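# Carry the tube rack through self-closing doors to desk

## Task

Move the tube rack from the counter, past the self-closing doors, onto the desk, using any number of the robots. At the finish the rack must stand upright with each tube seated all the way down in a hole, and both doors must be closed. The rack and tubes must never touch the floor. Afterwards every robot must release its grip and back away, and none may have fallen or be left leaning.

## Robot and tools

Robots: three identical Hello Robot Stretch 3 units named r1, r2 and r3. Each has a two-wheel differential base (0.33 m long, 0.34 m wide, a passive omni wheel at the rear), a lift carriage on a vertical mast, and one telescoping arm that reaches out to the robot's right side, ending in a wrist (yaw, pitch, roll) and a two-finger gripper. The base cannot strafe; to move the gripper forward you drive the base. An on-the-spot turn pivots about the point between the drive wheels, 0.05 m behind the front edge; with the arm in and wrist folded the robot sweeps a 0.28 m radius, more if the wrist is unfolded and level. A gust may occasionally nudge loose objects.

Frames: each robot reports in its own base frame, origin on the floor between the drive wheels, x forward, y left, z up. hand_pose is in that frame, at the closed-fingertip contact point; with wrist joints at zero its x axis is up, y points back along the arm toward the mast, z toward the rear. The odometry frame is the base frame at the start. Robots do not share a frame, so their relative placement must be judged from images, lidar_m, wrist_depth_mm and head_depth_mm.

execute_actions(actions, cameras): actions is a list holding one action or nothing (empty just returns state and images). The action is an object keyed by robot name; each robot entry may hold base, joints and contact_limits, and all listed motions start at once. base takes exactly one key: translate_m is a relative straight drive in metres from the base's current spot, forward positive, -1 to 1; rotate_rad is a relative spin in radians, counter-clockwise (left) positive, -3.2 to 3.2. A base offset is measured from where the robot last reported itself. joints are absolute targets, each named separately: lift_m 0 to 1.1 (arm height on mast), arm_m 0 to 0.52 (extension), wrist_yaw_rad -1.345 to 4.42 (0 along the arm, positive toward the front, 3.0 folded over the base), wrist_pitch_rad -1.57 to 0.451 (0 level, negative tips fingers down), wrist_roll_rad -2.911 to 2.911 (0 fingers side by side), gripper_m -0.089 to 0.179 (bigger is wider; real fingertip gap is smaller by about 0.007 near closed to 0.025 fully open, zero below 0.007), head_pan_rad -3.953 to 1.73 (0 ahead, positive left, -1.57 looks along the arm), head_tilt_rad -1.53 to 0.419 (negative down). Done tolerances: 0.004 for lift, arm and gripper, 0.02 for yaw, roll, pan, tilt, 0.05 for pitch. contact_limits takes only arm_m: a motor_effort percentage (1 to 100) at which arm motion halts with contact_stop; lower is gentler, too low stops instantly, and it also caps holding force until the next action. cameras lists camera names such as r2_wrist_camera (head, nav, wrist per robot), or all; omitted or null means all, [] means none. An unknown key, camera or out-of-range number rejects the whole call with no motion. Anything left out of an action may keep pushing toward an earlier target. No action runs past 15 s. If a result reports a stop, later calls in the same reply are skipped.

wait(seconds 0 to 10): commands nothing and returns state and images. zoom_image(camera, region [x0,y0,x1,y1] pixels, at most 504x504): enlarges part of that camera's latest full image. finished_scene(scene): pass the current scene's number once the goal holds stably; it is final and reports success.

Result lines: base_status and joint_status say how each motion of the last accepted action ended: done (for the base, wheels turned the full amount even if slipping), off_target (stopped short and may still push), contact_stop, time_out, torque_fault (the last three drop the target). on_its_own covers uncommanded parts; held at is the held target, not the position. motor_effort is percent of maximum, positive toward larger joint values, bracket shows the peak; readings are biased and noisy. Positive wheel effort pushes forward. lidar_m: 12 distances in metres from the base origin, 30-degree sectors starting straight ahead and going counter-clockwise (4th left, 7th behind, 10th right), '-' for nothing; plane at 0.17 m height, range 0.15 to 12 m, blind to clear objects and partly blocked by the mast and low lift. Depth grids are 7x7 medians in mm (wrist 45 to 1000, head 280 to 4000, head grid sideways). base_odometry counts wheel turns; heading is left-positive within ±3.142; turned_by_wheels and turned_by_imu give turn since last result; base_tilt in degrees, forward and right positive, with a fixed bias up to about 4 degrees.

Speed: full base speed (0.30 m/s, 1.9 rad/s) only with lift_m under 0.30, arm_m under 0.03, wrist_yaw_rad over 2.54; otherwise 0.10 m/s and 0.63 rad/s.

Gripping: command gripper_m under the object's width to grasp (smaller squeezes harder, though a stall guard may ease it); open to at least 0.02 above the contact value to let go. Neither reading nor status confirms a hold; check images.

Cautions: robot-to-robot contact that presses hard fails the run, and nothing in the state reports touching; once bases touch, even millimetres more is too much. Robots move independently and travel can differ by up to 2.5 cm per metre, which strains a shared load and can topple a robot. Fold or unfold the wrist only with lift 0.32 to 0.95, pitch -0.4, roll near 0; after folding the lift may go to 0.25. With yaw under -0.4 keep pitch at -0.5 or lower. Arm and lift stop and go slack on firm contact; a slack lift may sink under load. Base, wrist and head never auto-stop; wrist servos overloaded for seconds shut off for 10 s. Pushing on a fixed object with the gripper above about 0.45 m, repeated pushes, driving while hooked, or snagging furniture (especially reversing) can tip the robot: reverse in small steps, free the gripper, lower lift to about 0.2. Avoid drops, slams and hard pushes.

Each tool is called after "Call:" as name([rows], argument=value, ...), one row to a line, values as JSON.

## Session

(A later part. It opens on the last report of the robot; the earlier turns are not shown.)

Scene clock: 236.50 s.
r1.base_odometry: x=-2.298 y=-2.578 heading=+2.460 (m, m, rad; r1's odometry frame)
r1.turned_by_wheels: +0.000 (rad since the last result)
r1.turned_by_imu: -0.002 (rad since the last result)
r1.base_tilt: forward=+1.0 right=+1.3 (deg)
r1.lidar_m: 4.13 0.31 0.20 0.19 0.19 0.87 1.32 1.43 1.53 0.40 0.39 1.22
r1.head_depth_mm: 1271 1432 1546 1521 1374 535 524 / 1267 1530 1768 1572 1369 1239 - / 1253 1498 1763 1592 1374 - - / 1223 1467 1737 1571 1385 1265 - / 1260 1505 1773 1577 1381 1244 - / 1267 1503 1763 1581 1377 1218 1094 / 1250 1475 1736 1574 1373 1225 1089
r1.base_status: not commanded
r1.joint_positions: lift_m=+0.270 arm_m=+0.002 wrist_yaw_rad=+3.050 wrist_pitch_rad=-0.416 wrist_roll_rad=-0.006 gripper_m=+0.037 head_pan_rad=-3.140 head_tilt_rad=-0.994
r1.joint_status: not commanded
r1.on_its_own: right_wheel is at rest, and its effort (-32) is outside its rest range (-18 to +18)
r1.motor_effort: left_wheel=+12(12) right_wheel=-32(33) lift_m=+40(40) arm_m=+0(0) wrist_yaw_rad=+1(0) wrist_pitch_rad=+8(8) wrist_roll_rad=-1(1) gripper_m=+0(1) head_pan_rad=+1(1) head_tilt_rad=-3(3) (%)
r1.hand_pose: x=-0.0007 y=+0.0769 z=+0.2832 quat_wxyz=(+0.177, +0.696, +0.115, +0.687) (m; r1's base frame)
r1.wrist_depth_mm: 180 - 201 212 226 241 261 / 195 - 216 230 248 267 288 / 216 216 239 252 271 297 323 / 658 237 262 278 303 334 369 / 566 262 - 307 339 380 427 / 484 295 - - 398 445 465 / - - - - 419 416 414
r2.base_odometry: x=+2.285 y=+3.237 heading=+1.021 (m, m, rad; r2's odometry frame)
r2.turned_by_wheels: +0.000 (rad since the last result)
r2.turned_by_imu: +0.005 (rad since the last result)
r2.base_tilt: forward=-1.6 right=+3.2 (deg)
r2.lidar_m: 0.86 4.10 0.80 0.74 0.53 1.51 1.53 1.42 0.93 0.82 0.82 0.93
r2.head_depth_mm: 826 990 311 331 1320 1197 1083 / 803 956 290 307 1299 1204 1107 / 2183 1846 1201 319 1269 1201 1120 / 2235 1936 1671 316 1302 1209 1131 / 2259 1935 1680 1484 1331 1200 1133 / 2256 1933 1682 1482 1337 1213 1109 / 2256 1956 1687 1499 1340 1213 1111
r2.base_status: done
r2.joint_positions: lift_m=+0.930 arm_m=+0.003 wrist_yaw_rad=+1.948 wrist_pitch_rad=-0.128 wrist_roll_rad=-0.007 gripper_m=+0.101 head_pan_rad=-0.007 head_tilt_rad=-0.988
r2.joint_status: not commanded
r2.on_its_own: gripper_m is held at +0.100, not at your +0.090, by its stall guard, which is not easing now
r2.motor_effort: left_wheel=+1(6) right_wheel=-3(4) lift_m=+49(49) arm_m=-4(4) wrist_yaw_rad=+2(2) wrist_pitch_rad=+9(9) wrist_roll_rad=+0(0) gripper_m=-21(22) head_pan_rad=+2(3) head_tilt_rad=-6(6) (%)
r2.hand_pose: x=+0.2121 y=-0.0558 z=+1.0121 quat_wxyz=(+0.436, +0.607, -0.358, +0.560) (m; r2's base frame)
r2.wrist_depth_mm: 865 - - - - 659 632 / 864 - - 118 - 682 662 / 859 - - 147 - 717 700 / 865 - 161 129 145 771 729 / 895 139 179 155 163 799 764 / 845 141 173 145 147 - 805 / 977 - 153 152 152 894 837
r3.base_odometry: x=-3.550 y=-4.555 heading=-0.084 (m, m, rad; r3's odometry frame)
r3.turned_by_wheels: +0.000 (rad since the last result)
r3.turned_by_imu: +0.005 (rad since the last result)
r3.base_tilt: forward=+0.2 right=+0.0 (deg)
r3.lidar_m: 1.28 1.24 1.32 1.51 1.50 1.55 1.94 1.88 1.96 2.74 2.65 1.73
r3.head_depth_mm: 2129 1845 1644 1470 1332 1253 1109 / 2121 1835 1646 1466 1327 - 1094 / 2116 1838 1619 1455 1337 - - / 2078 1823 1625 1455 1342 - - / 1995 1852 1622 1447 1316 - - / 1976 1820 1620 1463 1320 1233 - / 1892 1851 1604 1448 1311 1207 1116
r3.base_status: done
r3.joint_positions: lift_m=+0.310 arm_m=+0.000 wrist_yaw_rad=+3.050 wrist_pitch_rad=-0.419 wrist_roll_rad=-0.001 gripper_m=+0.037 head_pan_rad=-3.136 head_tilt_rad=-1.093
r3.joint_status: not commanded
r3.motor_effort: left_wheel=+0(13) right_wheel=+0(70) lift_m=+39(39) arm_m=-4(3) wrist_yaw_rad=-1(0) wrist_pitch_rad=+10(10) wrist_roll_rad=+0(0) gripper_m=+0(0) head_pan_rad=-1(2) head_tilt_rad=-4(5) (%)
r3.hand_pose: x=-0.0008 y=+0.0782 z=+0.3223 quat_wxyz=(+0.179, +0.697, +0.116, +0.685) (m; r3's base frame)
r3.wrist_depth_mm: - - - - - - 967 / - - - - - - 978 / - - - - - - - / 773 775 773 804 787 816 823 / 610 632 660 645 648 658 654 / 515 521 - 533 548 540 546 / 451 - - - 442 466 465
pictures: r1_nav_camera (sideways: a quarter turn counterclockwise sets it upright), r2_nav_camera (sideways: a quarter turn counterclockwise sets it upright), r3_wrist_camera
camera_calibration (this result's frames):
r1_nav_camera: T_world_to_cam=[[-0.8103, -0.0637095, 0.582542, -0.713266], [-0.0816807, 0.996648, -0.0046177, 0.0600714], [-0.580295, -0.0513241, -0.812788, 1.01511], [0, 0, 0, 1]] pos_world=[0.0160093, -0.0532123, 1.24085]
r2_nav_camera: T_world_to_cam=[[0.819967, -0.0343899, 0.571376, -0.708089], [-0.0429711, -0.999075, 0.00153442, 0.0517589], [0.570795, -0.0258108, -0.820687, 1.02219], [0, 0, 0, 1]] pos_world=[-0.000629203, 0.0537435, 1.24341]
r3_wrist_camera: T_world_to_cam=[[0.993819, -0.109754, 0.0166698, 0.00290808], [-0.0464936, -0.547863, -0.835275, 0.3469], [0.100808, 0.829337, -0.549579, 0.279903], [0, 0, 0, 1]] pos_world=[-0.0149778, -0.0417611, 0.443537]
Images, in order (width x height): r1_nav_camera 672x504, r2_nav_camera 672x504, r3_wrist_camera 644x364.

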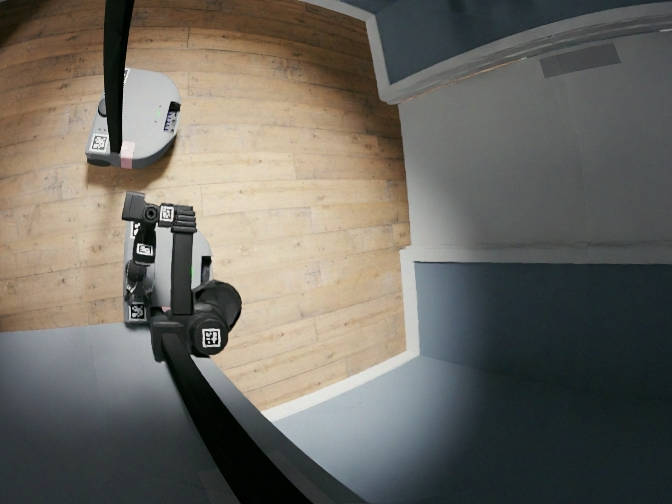

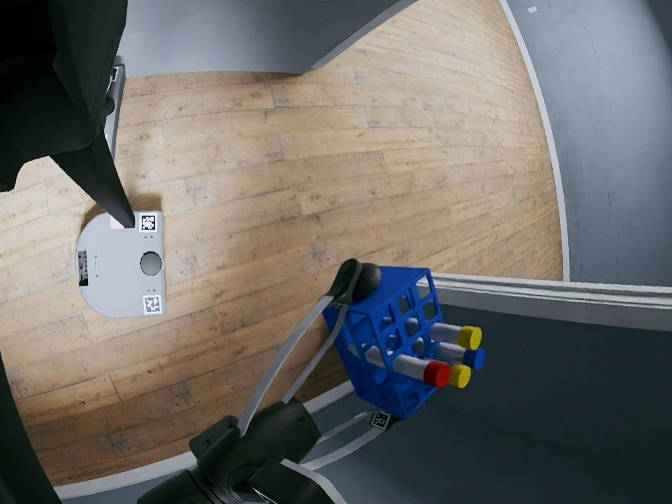

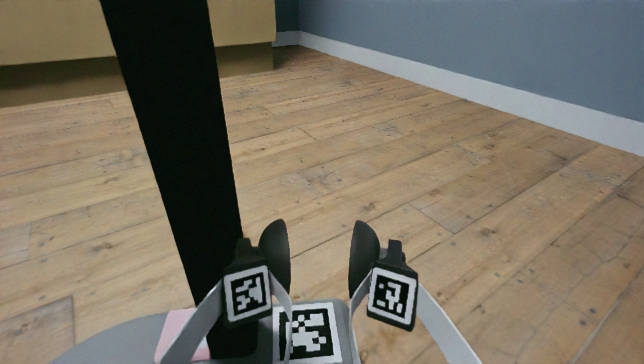

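Call:
execute_actions([
  {"r2":{"base":{"rotate_rad":0.42}}},
], cameras=[])

Call:
execute_actions([
  {"r2":{"base":{"translate_m":1.0}}},
], cameras=["r2_nav_camera"])

Call:
execute_actions([
  {"r2":{"base":{"translate_m":0.6},"joints":{"head_pan_rad":1.0,"head_tilt_rad":-0.7}},"r1":{"base":{"translate_m":-0.5},"joints":{"lift_m":0.31,"head_pan_rad":0,"head_tilt_rad":-0.5}}},
], cameras=["r1_nav_camera","r2_nav_camera","r2_head_camera"])

Scene clock: 239.17 s.
r1.base_odometry: x=-2.298 y=-2.578 heading=+2.460 (m, m, rad; r1's odometry frame)
r1.turned_by_wheels: +0.000 (rad since the last result)
r1.turned_by_imu: -0.001 (rad since the last result)
r1.base_tilt: forward=+0.9 right=+1.4 (deg)
r1.lidar_m: 4.13 0.31 0.20 0.19 0.19 0.87 1.32 1.41 1.53 0.41 0.52 1.22
r1.head_depth_mm: 1267 1430 1542 1525 1369 534 524 / 1268 1528 1769 1581 1375 1235 - / 1238 1488 1764 1569 1369 - - / 1225 1453 1753 1584 1372 1261 - / 1229 1502 1757 1578 1383 1245 - / 1251 1485 1753 1575 1388 1227 1092 / 1227 1452 1733 1586 1382 1218 1097
r1.base_status: not commanded
r1.joint_positions: lift_m=+0.270 arm_m=+0.002 wrist_yaw_rad=+3.050 wrist_pitch_rad=-0.416 wrist_roll_rad=-0.006 gripper_m=+0.037 head_pan_rad=-3.140 head_tilt_rad=-0.994
r1.joint_status: not commanded
r1.on_its_own: right_wheel is at rest, and its effort (-32) is outside its rest range (-18 to +18)
r1.motor_effort: left_wheel=+12(11) right_wheel=-32(32) lift_m=+40(40) arm_m=+1(0) wrist_yaw_rad=+0(0) wrist_pitch_rad=+8(7) wrist_roll_rad=+0(0) gripper_m=+0(0) head_pan_rad=+0(1) head_tilt_rad=-3(3) (%)
r1.hand_pose: x=-0.0007 y=+0.0769 z=+0.2832 quat_wxyz=(+0.177, +0.696, +0.115, +0.687) (m; r1's base frame)
r1.wrist_depth_mm: 181 - 201 212 226 242 261 / 195 - 216 230 247 266 289 / 217 216 239 252 271 297 326 / 654 235 261 281 303 333 367 / 565 263 - 306 341 379 425 / 482 294 - - 399 445 469 / - - - - 418 413 416
r2.base_odometry: x=+2.285 y=+3.237 heading=+1.441 (m, m, rad; r2's odometry frame)
r2.turned_by_wheels: +0.420 (rad since the last result)
r2.turned_by_imu: +0.424 (rad since the last result)
r2.base_tilt: forward=-1.6 right=+3.2 (deg)
r2.lidar_m: 4.07 0.85 0.74 0.53 1.43 1.50 1.42 0.98 0.82 0.82 0.92 0.86
r2.head_depth_mm: 2202 1888 312 331 1312 1196 1085 / 2215 1919 293 307 1289 1203 1113 / 2274 1910 1644 319 1270 1196 1116 / 2228 1912 1690 316 1302 1199 1132 / 2274 1932 1656 1487 1335 1202 1130 / 2246 1928 1686 1487 1334 1212 1102 / 2284 1945 1430 1451 1347 1215 1114
r2.base_status: done
r2.joint_positions: lift_m=+0.930 arm_m=+0.003 wrist_yaw_rad=+1.948 wrist_pitch_rad=-0.128 wrist_roll_rad=-0.007 gripper_m=+0.101 head_pan_rad=-0.007 head_tilt_rad=-0.988
r2.joint_status: not commanded
r2.on_its_own: gripper_m is held at +0.100, not at your +0.090, by its stall guard, which is not easing now
r2.motor_effort: left_wheel=-3(5) right_wheel=+3(11) lift_m=+50(49) arm_m=-4(4) wrist_yaw_rad=+2(2) wrist_pitch_rad=+9(9) wrist_roll_rad=+0(0) gripper_m=-21(21) head_pan_rad=+2(3) head_tilt_rad=-6(6) (%)
r2.hand_pose: x=+0.2121 y=-0.0557 z=+1.0121 quat_wxyz=(+0.435, +0.607, -0.358, +0.560) (m; r2's base frame)
r2.wrist_depth_mm: 628 731 927 - - - - / 638 768 965 118 - - - / 651 791 - 146 - - - / 676 759 161 128 145 - - / 699 139 180 155 162 - - / 693 141 173 145 148 - 651 / 772 871 153 152 153 - 621
r3.base_odometry: x=-3.550 y=-4.555 heading=-0.084 (m, m, rad; r3's odometry frame)
r3.turned_by_wheels: +0.000 (rad since the last result)
r3.turned_by_imu: +0.001 (rad since the last result)
r3.base_tilt: forward=+0.1 right=+0.0 (deg)
r3.lidar_m: 1.29 1.25 1.32 1.51 1.49 1.55 1.93 1.88 1.97 2.72 2.65 1.73
r3.head_depth_mm: 2149 1828 1627 1467 1342 1242 1113 / 2126 1837 1629 1472 1330 - 1107 / 2102 1822 1634 1460 1347 - - / 2078 1844 1626 1456 1334 - - / 1995 1834 1622 1460 1320 - - / 1964 1842 1626 1458 1313 1230 - / 1881 1821 1627 1448 1316 1210 1109
r3.base_status: not commanded
r3.joint_positions: lift_m=+0.310 arm_m=+0.000 wrist_yaw_rad=+3.050 wrist_pitch_rad=-0.419 wrist_roll_rad=-0.001 gripper_m=+0.037 head_pan_rad=-3.136 head_tilt_rad=-1.093
r3.joint_status: not commanded
r3.motor_effort: left_wheel=+1(1) right_wheel=+1(1) lift_m=+39(39) arm_m=-4(4) wrist_yaw_rad=-1(1) wrist_pitch_rad=+10(10) wrist_roll_rad=+1(0) gripper_m=+0(0) head_pan_rad=-2(1) head_tilt_rad=-5(5) (%)
r3.hand_pose: x=-0.0008 y=+0.0782 z=+0.3223 quat_wxyz=(+0.179, +0.697, +0.116, +0.685) (m; r3's base frame)
r3.wrist_depth_mm: - - - - - - 978 / - - - - - - 996 / - - - - - - - / 758 766 780 790 805 804 831 / 617 627 665 630 644 652 646 / 518 528 - 539 540 548 543 / 450 - - - 441 468 470
pictures: none
No camera images: the call's "cameras" was empty. Leave "cameras" out to get every camera's image.

Scene clock: 250.13 s.
r1.base_odometry: x=-2.298 y=-2.578 heading=+2.460 (m, m, rad; r1's odometry frame)
r1.turned_by_wheels: +0.000 (rad since the last result)
r1.turned_by_imu: -0.002 (rad since the last result)
r1.base_tilt: forward=+0.9 right=+1.4 (deg)
r1.lidar_m: 0.97 0.31 0.20 0.19 0.19 0.87 1.32 1.41 1.53 1.37 1.37 1.22
r1.head_depth_mm: 1274 1422 1541 1528 1371 535 524 / 1274 1522 1783 1572 1368 1237 - / 1249 1502 1759 1577 1375 - - / 1218 1455 1750 1579 1377 1263 - / 1242 1504 1765 1585 1375 1229 - / 1253 1484 1763 1586 1381 1220 1092 / 1231 1452 1723 1585 1373 1226 1102
r1.base_status: not commanded
r1.joint_positions: lift_m=+0.270 arm_m=+0.002 wrist_yaw_rad=+3.050 wrist_pitch_rad=-0.416 wrist_roll_rad=-0.006 gripper_m=+0.037 head_pan_rad=-3.140 head_tilt_rad=-0.994
r1.joint_status: not commanded
r1.on_its_own: right_wheel is at rest, and its effort (-32) is outside its rest range (-18 to +18)
r1.motor_effort: left_wheel=+11(11) right_wheel=-32(33) lift_m=+40(41) arm_m=+0(0) wrist_yaw_rad=+1(0) wrist_pitch_rad=+7(7) wrist_roll_rad=+0(0) gripper_m=+1(0) head_pan_rad=+0(1) head_tilt_rad=-4(3) (%)
r1.hand_pose: x=-0.0007 y=+0.0769 z=+0.2832 quat_wxyz=(+0.177, +0.696, +0.115, +0.687) (m; r1's base frame)
r1.wrist_depth_mm: 180 - 201 212 225 242 262 / 195 - 217 230 247 267 290 / 216 216 238 251 272 297 323 / 662 236 261 279 304 335 372 / 567 263 - 308 343 382 428 / 486 295 - - 396 443 462 / - - - - 416 416 412
r2.base_odometry: x=+2.415 y=+4.229 heading=+1.440 (m, m, rad; r2's odometry frame)
r2.turned_by_wheels: +0.000 (rad since the last result)
r2.turned_by_imu: +0.004 (rad since the last result)
r2.base_tilt: forward=-1.6 right=+3.2 (deg)
r2.lidar_m: 3.11 2.99 2.33 0.51 0.55 0.96 2.28 1.23 0.49 2.06 2.32 3.11
r2.head_depth_mm: 2224 1904 312 331 1318 1192 1089 / 2229 1936 290 307 1293 1205 1113 / 2227 1881 1643 319 1274 1193 1118 / 2250 1907 1671 316 1296 1204 1129 / 2279 1963 1676 1491 1320 1207 1131 / 2258 1947 1697 1484 1335 1214 1113 / 2283 1944 1693 1480 1335 1214 1107
r2.base_status: done
r2.joint_positions: lift_m=+0.930 arm_m=+0.003 wrist_yaw_rad=+1.948 wrist_pitch_rad=-0.128 wrist_roll_rad=-0.007 gripper_m=+0.101 head_pan_rad=-0.007 head_tilt_rad=-0.988
r2.joint_status: not commanded
r2.on_its_own: gripper_m is held at +0.100, not at your +0.090, by its stall guard, which is not easing now
r2.motor_effort: left_wheel=-3(4) right_wheel=+2(7) lift_m=+50(49) arm_m=-4(4) wrist_yaw_rad=+1(2) wrist_pitch_rad=+9(9) wrist_roll_rad=+0(0) gripper_m=-22(22) head_pan_rad=+3(2) head_tilt_rad=-6(6) (%)
r2.hand_pose: x=+0.2121 y=-0.0557 z=+1.0121 quat_wxyz=(+0.435, +0.607, -0.358, +0.560) (m; r2's base frame)
r2.wrist_depth_mm: - - - - - - - / - - - 118 - - - / - - - 148 - - - / - - 161 129 144 - - / - 138 179 155 162 - - / - 141 173 145 147 - - / - - 153 152 152 - -
r3.base_odometry: x=-3.550 y=-4.555 heading=-0.084 (m, m, rad; r3's odometry frame)
r3.turned_by_wheels: +0.000 (rad since the last result)
r3.turned_by_imu: +0.003 (rad since the last result)
r3.base_tilt: forward=+0.1 right=+0.0 (deg)
r3.lidar_m: 1.30 1.25 1.32 1.51 1.49 1.55 1.94 1.88 1.96 2.72 2.65 1.74
r3.head_depth_mm: 2098 1858 1641 1475 1329 1247 1119 / 2118 1836 1634 1466 1328 - 1105 / 2116 1829 1623 1476 1345 - - / 2085 1830 1635 1470 1337 - - / 1993 1840 1627 1458 1326 - - / 1983 1844 1626 1447 1327 1234 - / 1879 1830 1619 1447 1312 1201 1108
r3.base_status: not commanded
r3.joint_positions: lift_m=+0.310 arm_m=+0.000 wrist_yaw_rad=+3.050 wrist_pitch_rad=-0.419 wrist_roll_rad=-0.001 gripper_m=+0.037 head_pan_rad=-3.136 head_tilt_rad=-1.093
r3.joint_status: not commanded
r3.motor_effort: left_wheel=+1(0) right_wheel=+0(0) lift_m=+38(39) arm_m=-3(3) wrist_yaw_rad=-1(1) wrist_pitch_rad=+10(10) wrist_roll_rad=+1(1) gripper_m=+0(0) head_pan_rad=-1(3) head_tilt_rad=-4(5) (%)
r3.hand_pose: x=-0.0008 y=+0.0782 z=+0.3223 quat_wxyz=(+0.179, +0.697, +0.116, +0.685) (m; r3's base frame)
r3.wrist_depth_mm: - - - - - - 947 / - - - - - - 975 / - - - - - - - / 751 767 782 783 794 816 818 / 618 621 668 632 664 639 652 / 522 523 - 540 548 541 545 / 450 - - - 446 464 471
pictures: r2_nav_camera (sideways: a quarter turn counterclockwise sets it upright)
camera_calibration (this result's frames):
r2_nav_camera: T_world_to_cam=[[0.819973, -0.0343891, 0.571369, -0.70808], [-0.04297, -0.999075, 0.00153474, 0.0517584], [0.570788, -0.0258102, -0.820692, 1.0222], [0, 0, 0, 1]] pos_world=[-0.000629785, 0.0537435, 1.24341]
Images, in order (width x height): r2_nav_camera 672x504.

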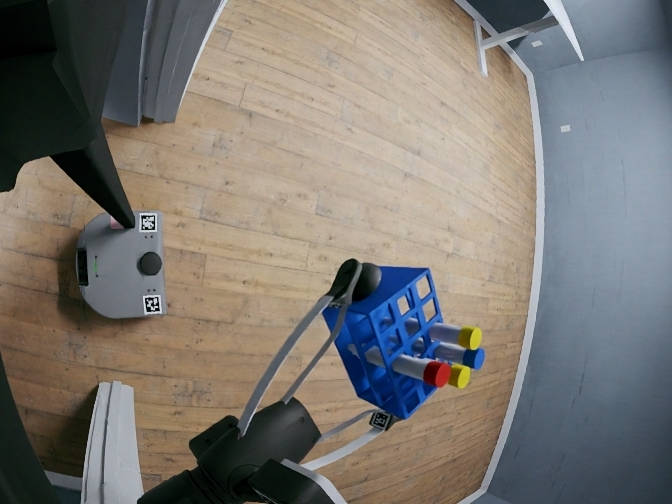

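Scene clock: 257.10 s.
r1.base_odometry: x=-1.909 y=-2.893 heading=+2.460 (m, m, rad; r1's odometry frame)
r1.turned_by_wheels: +0.000 (rad since the last result)
r1.turned_by_imu: +0.006 (rad since the last result)
r1.base_tilt: forward=+1.0 right=+1.4 (deg)
r1.lidar_m: 1.10 1.12 0.70 0.63 0.63 0.76 0.83 0.92 1.12 1.46 1.47 1.08
r1.head_depth_mm: 858 925 1004 1087 1207 1342 1298 / 893 970 1061 1157 1287 1423 1298 / 939 1019 1111 1238 1362 1488 1290 / 981 1069 1173 1304 1461 1555 1283 / 1029 1129 1250 1402 1581 1578 1283 / 1090 1201 1319 1472 1647 1581 1292 / 1100 1201 1320 1458 1626 1591 1298
r1.base_status: done
r1.joint_positions: lift_m=+0.310 arm_m=+0.002 wrist_yaw_rad=+3.050 wrist_pitch_rad=-0.416 wrist_roll_rad=-0.006 gripper_m=+0.037 head_pan_rad=-0.007 head_tilt_rad=-0.507
r1.joint_status: all done
r1.motor_effort: left_wheel=-2(12) right_wheel=+0(43) lift_m=+44(47) arm_m=+0(0) wrist_yaw_rad=+1(0) wrist_pitch_rad=+7(7) wrist_roll_rad=+0(1) gripper_m=+1(0) head_pan_rad=+3(45) head_tilt_rad=+4(38) (%)
r1.hand_pose: x=-0.0007 y=+0.0769 z=+0.3231 quat_wxyz=(+0.177, +0.696, +0.115, +0.687) (m; r1's base frame)
r1.wrist_depth_mm: 519 - 586 628 674 734 824 / 550 - 638 683 761 842 913 / 593 626 701 745 813 876 949 / 636 672 732 755 741 758 755 / 620 616 - 620 653 619 622 / 533 526 - 525 543 529 523 / 461 - - - 458 460 456
r2.base_odometry: x=+2.494 y=+4.824 heading=+1.440 (m, m, rad; r2's odometry frame)
r2.turned_by_wheels: +0.000 (rad since the last result)
r2.turned_by_imu: +0.002 (rad since the last result)
r2.base_tilt: forward=-1.6 right=+3.2 (deg)
r2.lidar_m: 2.51 2.54 2.09 1.39 0.75 0.76 0.95 0.88 1.18 2.19 2.47 2.53
r2.head_depth_mm: 2553 2846 2336 1859 1542 1318 1160 / 2538 2788 2361 1882 1558 1336 1163 / 2486 2761 2347 1886 1547 1324 1150 / 2355 2661 2373 1856 1560 1342 1164 / 2297 2587 2370 1882 1555 1315 1163 / 2190 2474 2286 1880 1557 1322 1160 / 2103 2425 2386 1883 1559 1331 1163
r2.base_status: done
r2.joint_positions: lift_m=+0.930 arm_m=+0.003 wrist_yaw_rad=+1.948 wrist_pitch_rad=-0.128 wrist_roll_rad=-0.007 gripper_m=+0.101 head_pan_rad=+0.993 head_tilt_rad=-0.705
r2.joint_status: all done
r2.on_its_own: gripper_m is held at +0.100, not at your +0.090, by its stall guard, which is not easing now
r2.motor_effort: left_wheel=-4(4) right_wheel=+3(8) lift_m=+49(49) arm_m=-4(4) wrist_yaw_rad=+2(2) wrist_pitch_rad=+9(9) wrist_roll_rad=+0(0) gripper_m=-22(21) head_pan_rad=+3(40) head_tilt_rad=+2(24) (%)
r2.hand_pose: x=+0.2121 y=-0.0557 z=+1.0121 quat_wxyz=(+0.435, +0.607, -0.358, +0.560) (m; r2's base frame)
r2.wrist_depth_mm: - - - - - - - / - - - 118 - - - / - - - 146 - - - / - - 161 129 145 - - / - 139 178 155 163 - - / - 141 173 145 148 - - / - - 152 152 152 - -
r3.base_odometry: x=-3.550 y=-4.555 heading=-0.084 (m, m, rad; r3's odometry frame)
r3.turned_by_wheels: +0.000 (rad since the last result)
r3.turned_by_imu: +0.002 (rad since the last result)
r3.base_tilt: forward=+0.1 right=+0.1 (deg)
r3.lidar_m: 1.30 1.25 1.31 1.51 1.49 1.55 1.93 1.88 1.96 2.74 2.65 1.73
r3.head_depth_mm: 2129 1833 1638 1463 1332 1240 1113 / 2118 1833 1639 1460 1320 - 1100 / 2103 1854 1626 1464 1347 - - / 2104 1857 1626 1464 1336 - - / 2005 1821 1633 1451 1323 - - / 1951 1827 1619 1459 1327 1225 - / 1876 1808 1616 1461 1316 1200 1106
r3.base_status: not commanded
r3.joint_positions: lift_m=+0.310 arm_m=+0.000 wrist_yaw_rad=+3.050 wrist_pitch_rad=-0.419 wrist_roll_rad=-0.001 gripper_m=+0.037 head_pan_rad=-3.136 head_tilt_rad=-1.093
r3.joint_status: not commanded
r3.motor_effort: left_wheel=+0(1) right_wheel=+0(1) lift_m=+38(38) arm_m=-4(3) wrist_yaw_rad=-1(1) wrist_pitch_rad=+10(10) wrist_roll_rad=+1(1) gripper_m=+0(0) head_pan_rad=-3(3) head_tilt_rad=-5(5) (%)
r3.hand_pose: x=-0.0008 y=+0.0782 z=+0.3223 quat_wxyz=(+0.179, +0.697, +0.116, +0.685) (m; r3's base frame)
r3.wrist_depth_mm: - - - - - - 929 / - - - - - - 990 / - - - - - - - / 762 773 792 799 797 803 823 / 613 621 656 626 652 654 660 / 515 523 - 531 546 539 546 / 448 - - - 451 464 471
pictures: r1_nav_camera (sideways: a quarter turn counterclockwise sets it upright), r2_head_camera (sideways: a quarter turn clockwise sets it upright), r2_nav_camera (sideways: a quarter turn counterclockwise sets it upright)
camera_calibration (this result's frames):
r1_nav_camera: T_world_to_cam=[[0.443802, 0.0593146, 0.89416, -1.12709], [0.0659482, -0.997263, 0.0334217, 0.0096385], [0.893695, 0.0441356, -0.446499, 0.529657], [0, 0, 0, 1]] pos_world=[0.0262153, 0.053088, 1.24396]
r2_head_camera: T_world_to_cam=[[-0.355411, -0.575174, -0.736789, 0.978981], [-0.849773, 0.527146, -0.00160448, 0.00837652], [0.389318, 0.625533, -0.676121, 0.831593], [0, 0, 0, 1]] pos_world=[0.031304, 0.0384794, 1.28357]
r2_nav_camera: T_world_to_cam=[[0.367182, 0.510392, 0.77761, -0.97407], [0.817889, -0.575312, -0.00858963, 0.0596893], [0.442984, 0.639152, -0.628688, 0.773282], [0, 0, 0, 1]] pos_world=[-0.0337096, 0.037253, 1.24411]
Images, in order (width x height): r1_nav_camera 672x504, r2_head_camera 896x504, r2_nav_camera 672x504.

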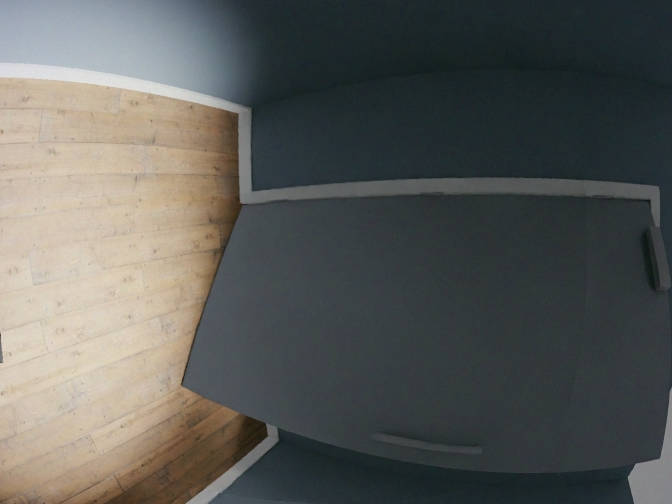

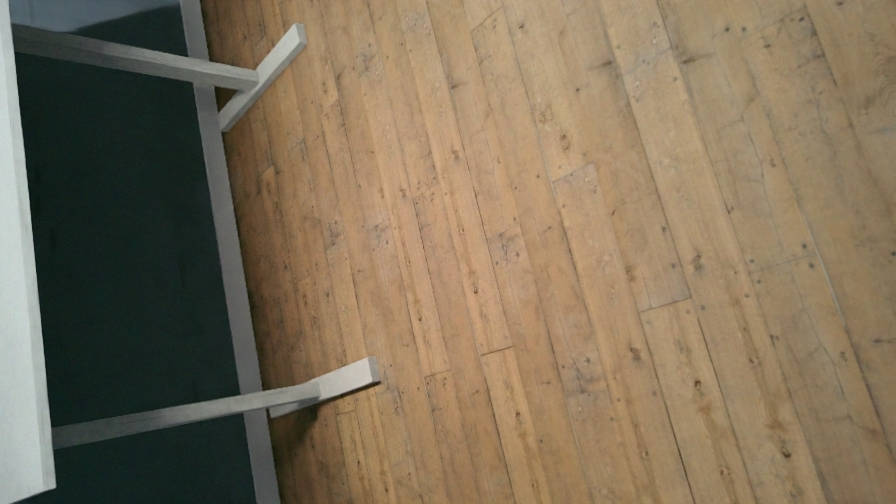

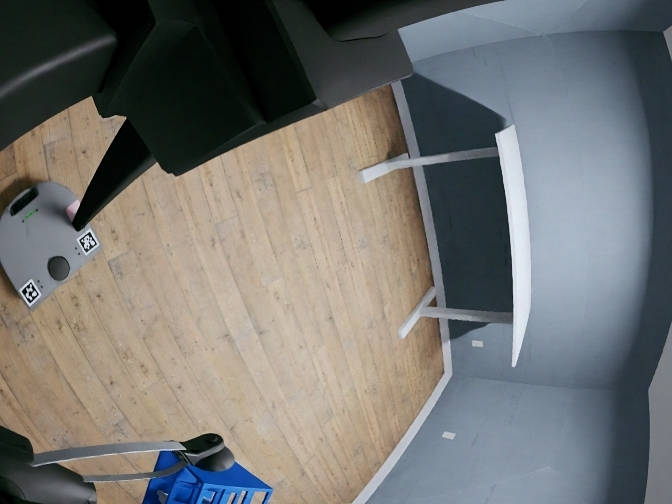

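Call:
execute_actions([
  {"r2":{"base":{"rotate_rad":1.1},"joints":{"head_pan_rad":0,"head_tilt_rad":-0.3,"lift_m":1.09,"wrist_yaw_rad":1.57}}},
], cameras=[])

Call:
execute_actions([
  {"r2":{"base":{"translate_m":1.0}}},
], cameras=["r1_nav_camera","r2_nav_camera","r2_head_camera","r2_wrist_camera"])

Scene clock: 260.77 s.
r1.base_odometry: x=-1.909 y=-2.893 heading=+2.460 (m, m, rad; r1's odometry frame)
r1.turned_by_wheels: +0.000 (rad since the last result)
r1.turned_by_imu: -0.001 (rad since the last result)
r1.base_tilt: forward=+1.0 right=+1.3 (deg)
r1.lidar_m: 1.37 1.12 0.70 0.63 0.63 0.76 0.83 0.92 1.12 1.46 1.47 1.46
r1.head_depth_mm: 1164 1274 1403 1564 1767 1583 1285 / 1156 1269 1386 1551 1741 1580 1286 / 1144 1250 1377 1522 1718 1583 1283 / 1139 1251 1374 1518 1705 1584 1285 / 1135 1234 1354 1510 1669 1586 1289 / 1120 1220 1343 1476 1647 1584 1286 / 1102 1208 1315 1456 1633 1588 1282
r1.base_status: not commanded
r1.joint_positions: lift_m=+0.310 arm_m=+0.002 wrist_yaw_rad=+3.050 wrist_pitch_rad=-0.416 wrist_roll_rad=-0.006 gripper_m=+0.037 head_pan_rad=-0.007 head_tilt_rad=-0.507
r1.joint_status: not commanded
r1.motor_effort: left_wheel=-2(2) right_wheel=+0(0) lift_m=+44(44) arm_m=+0(0) wrist_yaw_rad=+0(0) wrist_pitch_rad=+7(7) wrist_roll_rad=+0(1) gripper_m=+0(0) head_pan_rad=+4(3) head_tilt_rad=+4(4) (%)
r1.hand_pose: x=-0.0007 y=+0.0769 z=+0.3231 quat_wxyz=(+0.177, +0.696, +0.115, +0.687) (m; r1's base frame)
r1.wrist_depth_mm: 518 - 590 625 688 740 809 / 546 - 631 692 736 829 893 / 594 614 697 732 813 885 932 / 629 659 724 746 763 753 756 / 626 621 - 618 636 627 625 / 535 528 - 530 540 527 525 / 461 - - - 455 457 458
r2.base_odometry: x=+2.494 y=+4.824 heading=+2.540 (m, m, rad; r2's odometry frame)
r2.turned_by_wheels: +1.100 (rad since the last result)
r2.turned_by_imu: +1.112 (rad since the last result)
r2.base_tilt: forward=-1.6 right=+3.2 (deg)
r2.lidar_m: 2.08 1.26 0.74 0.74 0.74 0.88 1.29 2.19 2.54 2.52 2.52 2.53
r2.head_depth_mm: 2397 2539 2650 2971 2511 1693 1460 / 2348 2503 2614 2881 2481 1826 1464 / 2296 2457 2570 2853 2454 1799 1454 / 2278 2418 2515 2806 2438 1824 1449 / 2195 2380 2436 2706 2323 1831 1452 / 2178 2319 2435 2628 2439 1821 1453 / 2138 2278 2406 2570 2422 1820 1445
r2.base_status: done
r2.joint_positions: lift_m=+1.090 arm_m=+0.003 wrist_yaw_rad=+1.573 wrist_pitch_rad=-0.128 wrist_roll_rad=-0.007 gripper_m=+0.101 head_pan_rad=+0.007 head_tilt_rad=-0.310
r2.joint_status: all done
r2.on_its_own: gripper_m is held at +0.100, not at your +0.090, by its stall guard, which is not easing now
r2.motor_effort: left_wheel=-3(7) right_wheel=+3(8) lift_m=+50(52) arm_m=-4(4) wrist_yaw_rad=-3(8) wrist_pitch_rad=+9(9) wrist_roll_rad=+0(0) gripper_m=-21(21) head_pan_rad=-3(37) head_tilt_rad=+4(28) (%)
r2.hand_pose: x=+0.2297 y=-0.1477 z=+1.1719 quat_wxyz=(+0.532, +0.530, -0.464, +0.469) (m; r2's base frame)
r2.wrist_depth_mm: - - - - - - - / - - - 119 - - - / - - - 147 - - - / - - 161 129 145 - - / - 139 179 155 163 - - / - 141 173 145 148 - - / - - 153 153 152 - -
r3.base_odometry: x=-3.550 y=-4.555 heading=-0.084 (m, m, rad; r3's odometry frame)
r3.turned_by_wheels: +0.000 (rad since the last result)
r3.turned_by_imu: +0.001 (rad since the last result)
r3.base_tilt: forward=+0.1 right=+0.0 (deg)
r3.lidar_m: 1.30 1.25 1.32 1.51 1.49 1.55 1.94 1.88 1.97 2.73 2.65 1.73
r3.head_depth_mm: 2134 1860 1626 1463 1330 1249 1116 / 2145 1847 1618 1455 1334 - 1103 / 2123 1827 1637 1466 1346 - - / 2101 1833 1623 1453 1329 - - / 2061 1826 1620 1464 1323 - - / 1966 1810 1635 1457 1330 1230 - / 1885 1823 1624 1456 1315 1209 1118
r3.base_status: not commanded
r3.joint_positions: lift_m=+0.310 arm_m=+0.000 wrist_yaw_rad=+3.050 wrist_pitch_rad=-0.419 wrist_roll_rad=-0.001 gripper_m=+0.037 head_pan_rad=-3.136 head_tilt_rad=-1.093
r3.joint_status: not commanded
r3.motor_effort: left_wheel=+1(1) right_wheel=+0(0) lift_m=+39(38) arm_m=-4(4) wrist_yaw_rad=-1(1) wrist_pitch_rad=+10(10) wrist_roll_rad=+1(0) gripper_m=+0(0) head_pan_rad=-2(1) head_tilt_rad=-5(5) (%)
r3.hand_pose: x=-0.0008 y=+0.0782 z=+0.3223 quat_wxyz=(+0.179, +0.697, +0.116, +0.685) (m; r3's base frame)
r3.wrist_depth_mm: - - - - - - 949 / - - - - - - 979 / - - - - - - - / 764 774 782 795 801 805 810 / 628 620 663 649 628 654 664 / 522 527 - 539 546 546 544 / 448 - - - 449 460 466
pictures: none
No camera images: the call's "cameras" was empty. Leave "cameras" out to get every camera's image.

Scene clock: 272.17 s.
r1.base_odometry: x=-1.909 y=-2.893 heading=+2.460 (m, m, rad; r1's odometry frame)
r1.turned_by_wheels: +0.000 (rad since the last result)
r1.turned_by_imu: -0.002 (rad since the last result)
r1.base_tilt: forward=+1.0 right=+1.3 (deg)
r1.lidar_m: 1.38 1.12 0.70 0.63 0.63 0.76 0.83 0.92 1.12 1.46 1.47 1.54
r1.head_depth_mm: 1233 1354 1491 1677 1846 1591 1288 / 1199 1319 1470 1629 1837 1592 1289 / 1193 1300 1435 1591 1795 1575 1284 / 1172 1275 1402 1548 1747 1592 1294 / 1147 1250 1376 1528 1712 1581 1292 / 1126 1227 1339 1476 1642 1587 1283 / 1101 1198 1313 1450 1625 1586 1293
r1.base_status: not commanded
r1.joint_positions: lift_m=+0.310 arm_m=+0.002 wrist_yaw_rad=+3.050 wrist_pitch_rad=-0.416 wrist_roll_rad=-0.006 gripper_m=+0.037 head_pan_rad=-0.007 head_tilt_rad=-0.507
r1.joint_status: not commanded
r1.motor_effort: left_wheel=-1(1) right_wheel=+0(0) lift_m=+44(44) arm_m=+1(0) wrist_yaw_rad=+0(0) wrist_pitch_rad=+7(7) wrist_roll_rad=+0(1) gripper_m=+0(1) head_pan_rad=+2(3) head_tilt_rad=+4(5) (%)
r1.hand_pose: x=-0.0007 y=+0.0769 z=+0.3231 quat_wxyz=(+0.177, +0.696, +0.115, +0.687) (m; r1's base frame)
r1.wrist_depth_mm: 514 - 588 624 686 744 808 / 544 - 641 693 743 817 910 / 587 624 703 751 809 890 922 / 627 665 732 750 744 763 746 / 629 626 - 622 643 623 617 / 525 529 - 521 551 527 529 / 463 - - - 460 455 456
r2.base_odometry: x=+1.669 y=+5.390 heading=+2.540 (m, m, rad; r2's odometry frame)
r2.turned_by_wheels: +0.000 (rad since the last result)
r2.turned_by_imu: +0.004 (rad since the last result)
r2.base_tilt: forward=-1.6 right=+3.2 (deg)
r2.lidar_m: 1.61 1.11 1.02 0.89 0.89 1.01 1.82 3.16 2.62 2.27 2.27 1.61
r2.head_depth_mm: 1465 1576 1659 1089 1976 1709 1464 / 1448 1550 1623 1007 1928 1824 1452 / 1422 1506 1598 1008 1883 1820 1460 / 1394 1485 1570 1003 1841 1821 1454 / 1358 1461 1535 1006 1781 1826 1453 / 1347 1424 1509 995 1724 1698 1369 / 1324 1391 1464 999 1702 1802 1450
r2.base_status: done
r2.joint_positions: lift_m=+1.090 arm_m=+0.003 wrist_yaw_rad=+1.573 wrist_pitch_rad=-0.128 wrist_roll_rad=-0.007 gripper_m=+0.101 head_pan_rad=+0.007 head_tilt_rad=-0.310
r2.joint_status: not commanded
r2.on_its_own: gripper_m is held at +0.100, not at your +0.090, by its stall guard, which is not easing now
r2.motor_effort: left_wheel=-3(4) right_wheel=+4(7) lift_m=+49(50) arm_m=-4(4) wrist_yaw_rad=-4(3) wrist_pitch_rad=+9(9) wrist_roll_rad=+0(0) gripper_m=-22(21) head_pan_rad=-2(3) head_tilt_rad=+3(5) (%)
r2.hand_pose: x=+0.2297 y=-0.1477 z=+1.1719 quat_wxyz=(+0.532, +0.530, -0.464, +0.469) (m; r2's base frame)
r2.wrist_depth_mm: - - - - - - - / - - - 118 - - - / - - - 146 - - - / - 739 160 129 144 - - / - 139 179 155 162 - - / - 141 172 145 148 - - / - - 153 152 152 - -
r3.base_odometry: x=-3.550 y=-4.555 heading=-0.084 (m, m, rad; r3's odometry frame)
r3.turned_by_wheels: +0.000 (rad since the last result)
r3.turned_by_imu: +0.003 (rad since the last result)
r3.base_tilt: forward=+0.2 right=+0.0 (deg)
r3.lidar_m: 1.29 1.25 1.31 1.51 1.49 1.55 1.93 1.88 1.97 2.73 2.65 1.73
r3.head_depth_mm: 2115 1844 1644 1464 1339 1242 1119 / 2124 1831 1656 1458 1331 - 1106 / 2106 1845 1628 1452 1344 - - / 2082 1823 1626 1468 1342 - - / 2030 1839 1631 1453 1325 - - / 1979 1818 1632 1447 1314 1226 - / 1878 1830 1630 1453 1315 1207 1110
r3.base_status: not commanded
r3.joint_positions: lift_m=+0.310 arm_m=+0.000 wrist_yaw_rad=+3.050 wrist_pitch_rad=-0.419 wrist_roll_rad=-0.001 gripper_m=+0.037 head_pan_rad=-3.136 head_tilt_rad=-1.093
r3.joint_status: not commanded
r3.motor_effort: left_wheel=+1(0) right_wheel=+0(0) lift_m=+39(38) arm_m=-3(4) wrist_yaw_rad=-1(1) wrist_pitch_rad=+10(10) wrist_roll_rad=+1(1) gripper_m=+0(1) head_pan_rad=-2(2) head_tilt_rad=-5(5) (%)
r3.hand_pose: x=-0.0008 y=+0.0782 z=+0.3223 quat_wxyz=(+0.179, +0.697, +0.116, +0.685) (m; r3's base frame)
r3.wrist_depth_mm: - - - - - - 971 / - - - - - - 969 / - - - - - - - / 775 782 787 803 810 824 820 / 622 624 661 636 647 651 647 / 525 524 - 537 545 543 547 / 448 - - - 449 462 468
pictures: r1_nav_camera (sideways: a quarter turn counterclockwise sets it upright), r2_head_camera (sideways: a quarter turn clockwise sets it upright), r2_nav_camera (sideways: a quarter turn counterclockwise sets it upright), r2_wrist_camera
camera_calibration (this result's frames):
r1_nav_camera: T_world_to_cam=[[0.443802, 0.0593145, 0.89416, -1.12709], [0.065948, -0.997263, 0.0334217, 0.00963849], [0.893695, 0.0441354, -0.446499, 0.529657], [0, 0, 0, 1]] pos_world=[0.0262153, 0.053088, 1.24396]
r2_head_camera: T_world_to_cam=[[-0.340137, -0.0189715, -0.940184, 1.24412], [-0.0274912, 0.99957, -0.0102241, 0.0145854], [0.939974, 0.0223692, -0.340513, 0.391574], [0, 0, 0, 1]] pos_world=[0.0555041, 0.000264476, 1.30319]
r2_nav_camera: T_world_to_cam=[[0.280606, -0.0267057, 0.959451, -1.21073], [-0.0218987, -0.999531, -0.0214167, 0.0815193], [0.959573, -0.015001, -0.28106, 0.317793], [0, 0, 0, 1]] pos_world=[0.0365786, 0.0539148, 1.2527]
r2_wrist_camera: T_world_to_cam=[[-0.022891, -0.998021, 0.0585726, -0.217343], [-0.313981, -0.0484467, -0.948192, 1.2034], [0.949153, -0.0400958, -0.312251, 0.30635], [0, 0, 0, 1]] pos_world=[0.0820953, -0.146329, 1.24944]
Images, in order (width x height): r1_nav_camera 672x504, r2_head_camera 896x504, r2_nav_camera 672x504, r2_wrist_camera 644x364.

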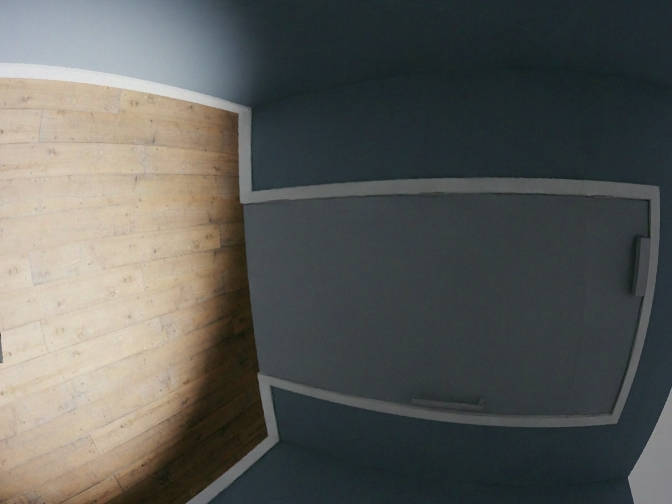

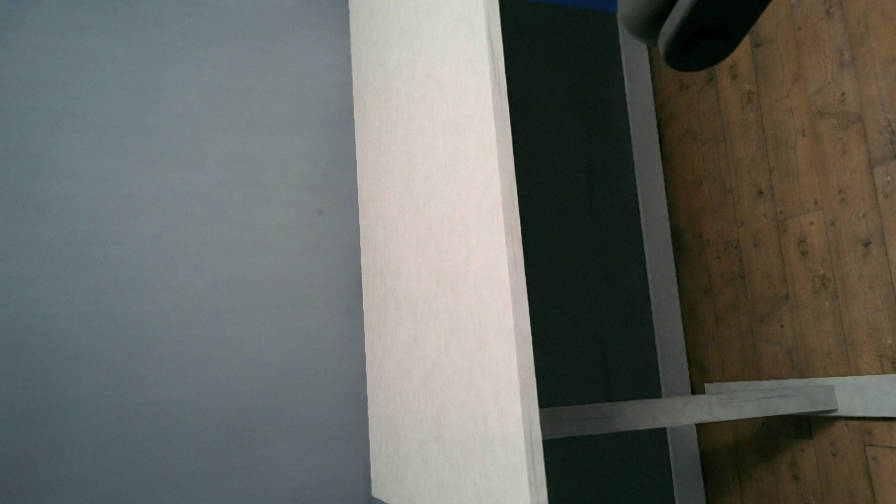

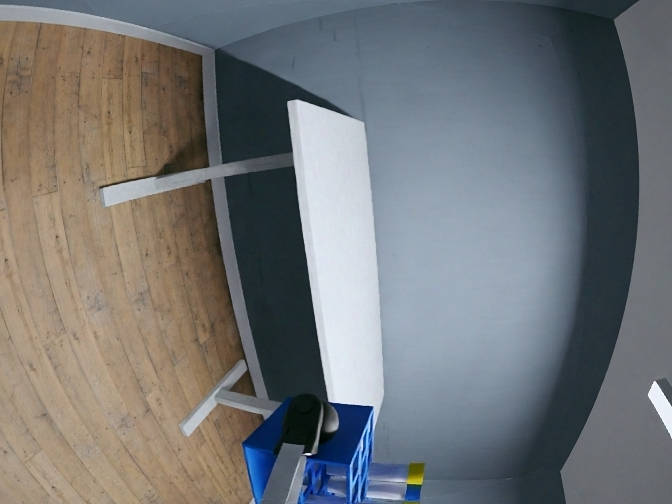

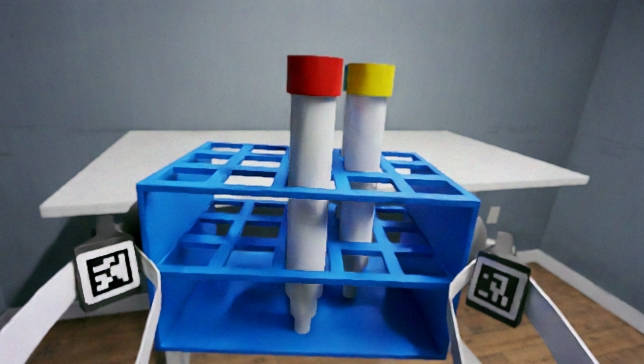

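Call:
execute_actions([
  {"r2":{"base":{"translate_m":0.66},"joints":{"lift_m":0.99,"head_tilt_rad":-1.0,"head_pan_rad":-0.5}}},
], cameras=["r2_nav_camera","r2_head_camera","r2_wrist_camera"])

Scene clock: 280.37 s.
r1.base_odometry: x=-1.909 y=-2.893 heading=+2.460 (m, m, rad; r1's odometry frame)
r1.turned_by_wheels: +0.000 (rad since the last result)
r1.turned_by_imu: -0.002 (rad since the last result)
r1.base_tilt: forward=+1.0 right=+1.3 (deg)
r1.lidar_m: 1.38 1.12 0.70 0.63 0.63 0.76 0.83 0.92 1.12 1.46 1.47 1.54
r1.head_depth_mm: 1229 1344 1498 1673 1843 1589 1290 / 1207 1319 1460 1625 1819 1589 1290 / 1189 1299 1432 1593 1809 1584 1294 / 1159 1276 1397 1546 1737 1590 1293 / 1150 1245 1372 1525 1699 1594 1293 / 1131 1228 1331 1471 1654 1576 1294 / 1100 1203 1315 1457 1619 1582 1284
r1.base_status: not commanded
r1.joint_positions: lift_m=+0.310 arm_m=+0.002 wrist_yaw_rad=+3.050 wrist_pitch_rad=-0.416 wrist_roll_rad=-0.006 gripper_m=+0.037 head_pan_rad=-0.007 head_tilt_rad=-0.507
r1.joint_status: not commanded
r1.motor_effort: left_wheel=-2(1) right_wheel=+0(0) lift_m=+44(44) arm_m=+0(1) wrist_yaw_rad=+0(1) wrist_pitch_rad=+8(7) wrist_roll_rad=+0(1) gripper_m=+1(0) head_pan_rad=+4(4) head_tilt_rad=+4(5) (%)
r1.hand_pose: x=-0.0007 y=+0.0769 z=+0.3231 quat_wxyz=(+0.177, +0.696, +0.115, +0.687) (m; r1's base frame)
r1.wrist_depth_mm: 514 - 591 643 693 748 813 / 550 - 636 691 744 819 905 / 595 626 701 750 818 876 947 / 624 666 725 754 766 757 751 / 623 616 - 621 637 624 620 / 536 524 - 524 543 523 522 / 462 - - - 457 453 461
r2.base_odometry: x=+1.125 y=+5.763 heading=+2.540 (m, m, rad; r2's odometry frame)
r2.turned_by_wheels: +0.000 (rad since the last result)
r2.turned_by_imu: +0.003 (rad since the last result)
r2.base_tilt: forward=-1.6 right=+3.3 (deg)
r2.lidar_m: 0.97 0.52 1.13 1.05 1.05 1.23 2.32 3.80 2.41 2.11 1.09 1.11
r2.head_depth_mm: 564 294 399 1487 1297 1201 1092 / - - 321 901 1309 1203 1113 / - 297 306 378 1321 1199 1142 / 571 478 307 367 1268 1206 1132 / 574 499 - 377 344 1209 1109 / 575 493 426 379 339 1166 1109 / 577 492 428 379 340 312 1088
r2.base_status: done
r2.joint_positions: lift_m=+0.990 arm_m=+0.003 wrist_yaw_rad=+1.573 wrist_pitch_rad=-0.128 wrist_roll_rad=-0.007 gripper_m=+0.101 head_pan_rad=-0.493 head_tilt_rad=-0.987
r2.joint_status: all done
r2.on_its_own: gripper_m is held at +0.100, not at your +0.090, by its stall guard, which is not easing now
r2.motor_effort: left_wheel=-3(4) right_wheel=+4(8) lift_m=+41(42) arm_m=-4(4) wrist_yaw_rad=-3(4) wrist_pitch_rad=+9(9) wrist_roll_rad=+0(0) gripper_m=-21(22) head_pan_rad=-3(26) head_tilt_rad=-6(42) (%)
r2.hand_pose: x=+0.2297 y=-0.1477 z=+1.0722 quat_wxyz=(+0.532, +0.530, -0.464, +0.469) (m; r2's base frame)
r2.wrist_depth_mm: 724 769 809 853 917 - - / 757 800 835 118 978 - - / 780 835 879 147 - - - / 520 494 160 129 145 661 697 / 376 139 178 155 162 445 458 / - 141 172 145 148 - 341 / 239 234 153 153 152 261 274
r3.base_odometry: x=-3.550 y=-4.555 heading=-0.084 (m, m, rad; r3's odometry frame)
r3.turned_by_wheels: +0.000 (rad since the last result)
r3.turned_by_imu: +0.002 (rad since the last result)
r3.base_tilt: forward=+0.2 right=+0.0 (deg)
r3.lidar_m: 1.29 1.25 1.31 1.51 1.49 1.55 1.94 1.88 1.97 2.72 2.65 1.73
r3.head_depth_mm: 2126 1860 1628 1466 1332 1245 1118 / 2120 1835 1612 1464 1324 - 1106 / 2120 1864 1623 1462 1348 - - / 2063 1834 1616 1448 1349 - - / 2038 1836 1619 1448 1322 - - / 1963 1837 1629 1459 1319 1234 - / 1873 1837 1615 1446 1318 1211 1105
r3.base_status: not commanded
r3.joint_positions: lift_m=+0.310 arm_m=+0.000 wrist_yaw_rad=+3.050 wrist_pitch_rad=-0.419 wrist_roll_rad=-0.001 gripper_m=+0.037 head_pan_rad=-3.136 head_tilt_rad=-1.093
r3.joint_status: not commanded
r3.motor_effort: left_wheel=+0(0) right_wheel=+0(1) lift_m=+38(38) arm_m=-3(3) wrist_yaw_rad=-1(1) wrist_pitch_rad=+10(10) wrist_roll_rad=+0(1) gripper_m=+0(1) head_pan_rad=-2(3) head_tilt_rad=-5(5) (%)
r3.hand_pose: x=-0.0008 y=+0.0782 z=+0.3223 quat_wxyz=(+0.179, +0.697, +0.116, +0.685) (m; r3's base frame)
r3.wrist_depth_mm: - - - - - - 949 / - - - - - - 970 / - - - - - - - / 761 774 778 804 792 822 823 / 616 619 656 635 650 645 646 / 523 523 - 531 545 542 550 / 450 - - - 445 465 467
pictures: r2_head_camera (sideways: a quarter turn clockwise sets it upright), r2_nav_camera (sideways: a quarter turn counterclockwise sets it upright), r2_wrist_camera
camera_calibration (this result's frames):
r2_head_camera: T_world_to_cam=[[-0.760606, 0.389797, -0.51917, 0.697904], [0.453481, 0.891253, 0.00479129, -0.00789935], [0.464579, -0.231789, -0.854658, 1.06329], [0, 0, 0, 1]] pos_world=[0.0404314, -0.0185422, 1.27111]
r2_nav_camera: T_world_to_cam=[[0.708752, -0.413309, 0.571705, -0.707839], [-0.504667, -0.863313, 0.00151996, 0.054594], [0.492932, -0.289598, -0.820458, 1.02237], [0, 0, 0, 1]] pos_world=[0.0252744, 0.0506523, 1.24341]
r2_wrist_camera: T_world_to_cam=[[-0.0228929, -0.998021, 0.0585728, -0.211501], [-0.313981, -0.0484462, -0.948192, 1.10883], [0.949153, -0.0400976, -0.312251, 0.275209], [0, 0, 0, 1]] pos_world=[0.0820953, -0.146329, 1.14971]
Images, in order (width x height): r2_head_camera 896x504, r2_nav_camera 672x504, r2_wrist_camera 644x364.

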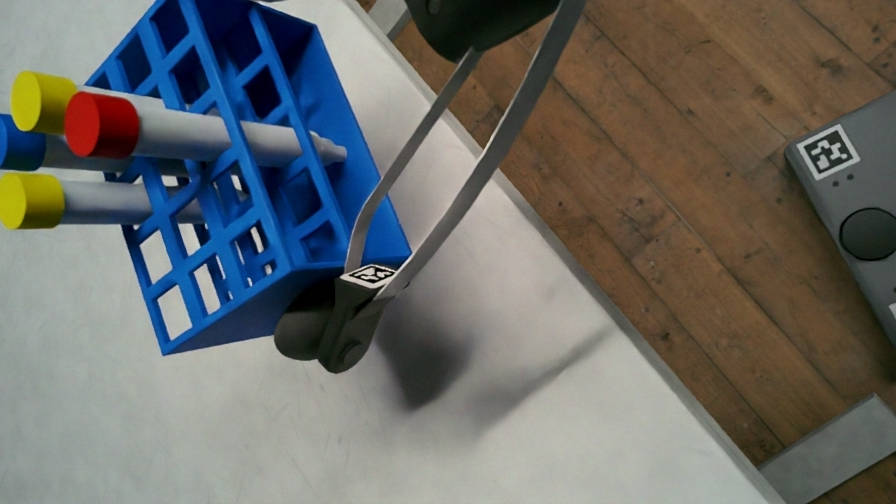

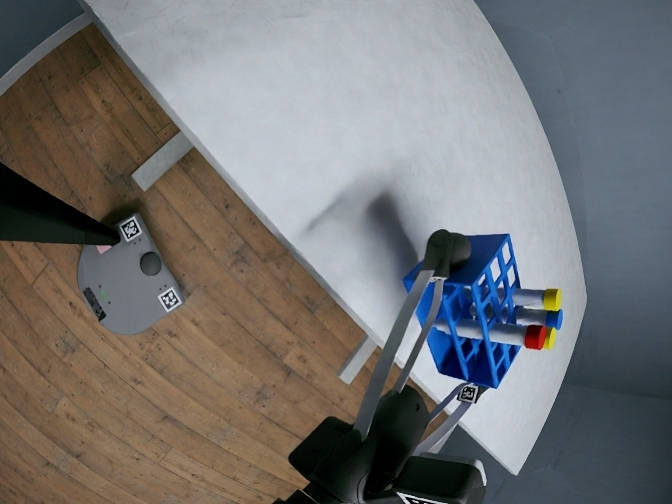

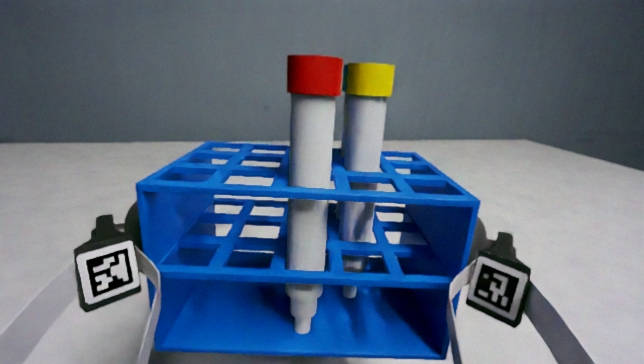

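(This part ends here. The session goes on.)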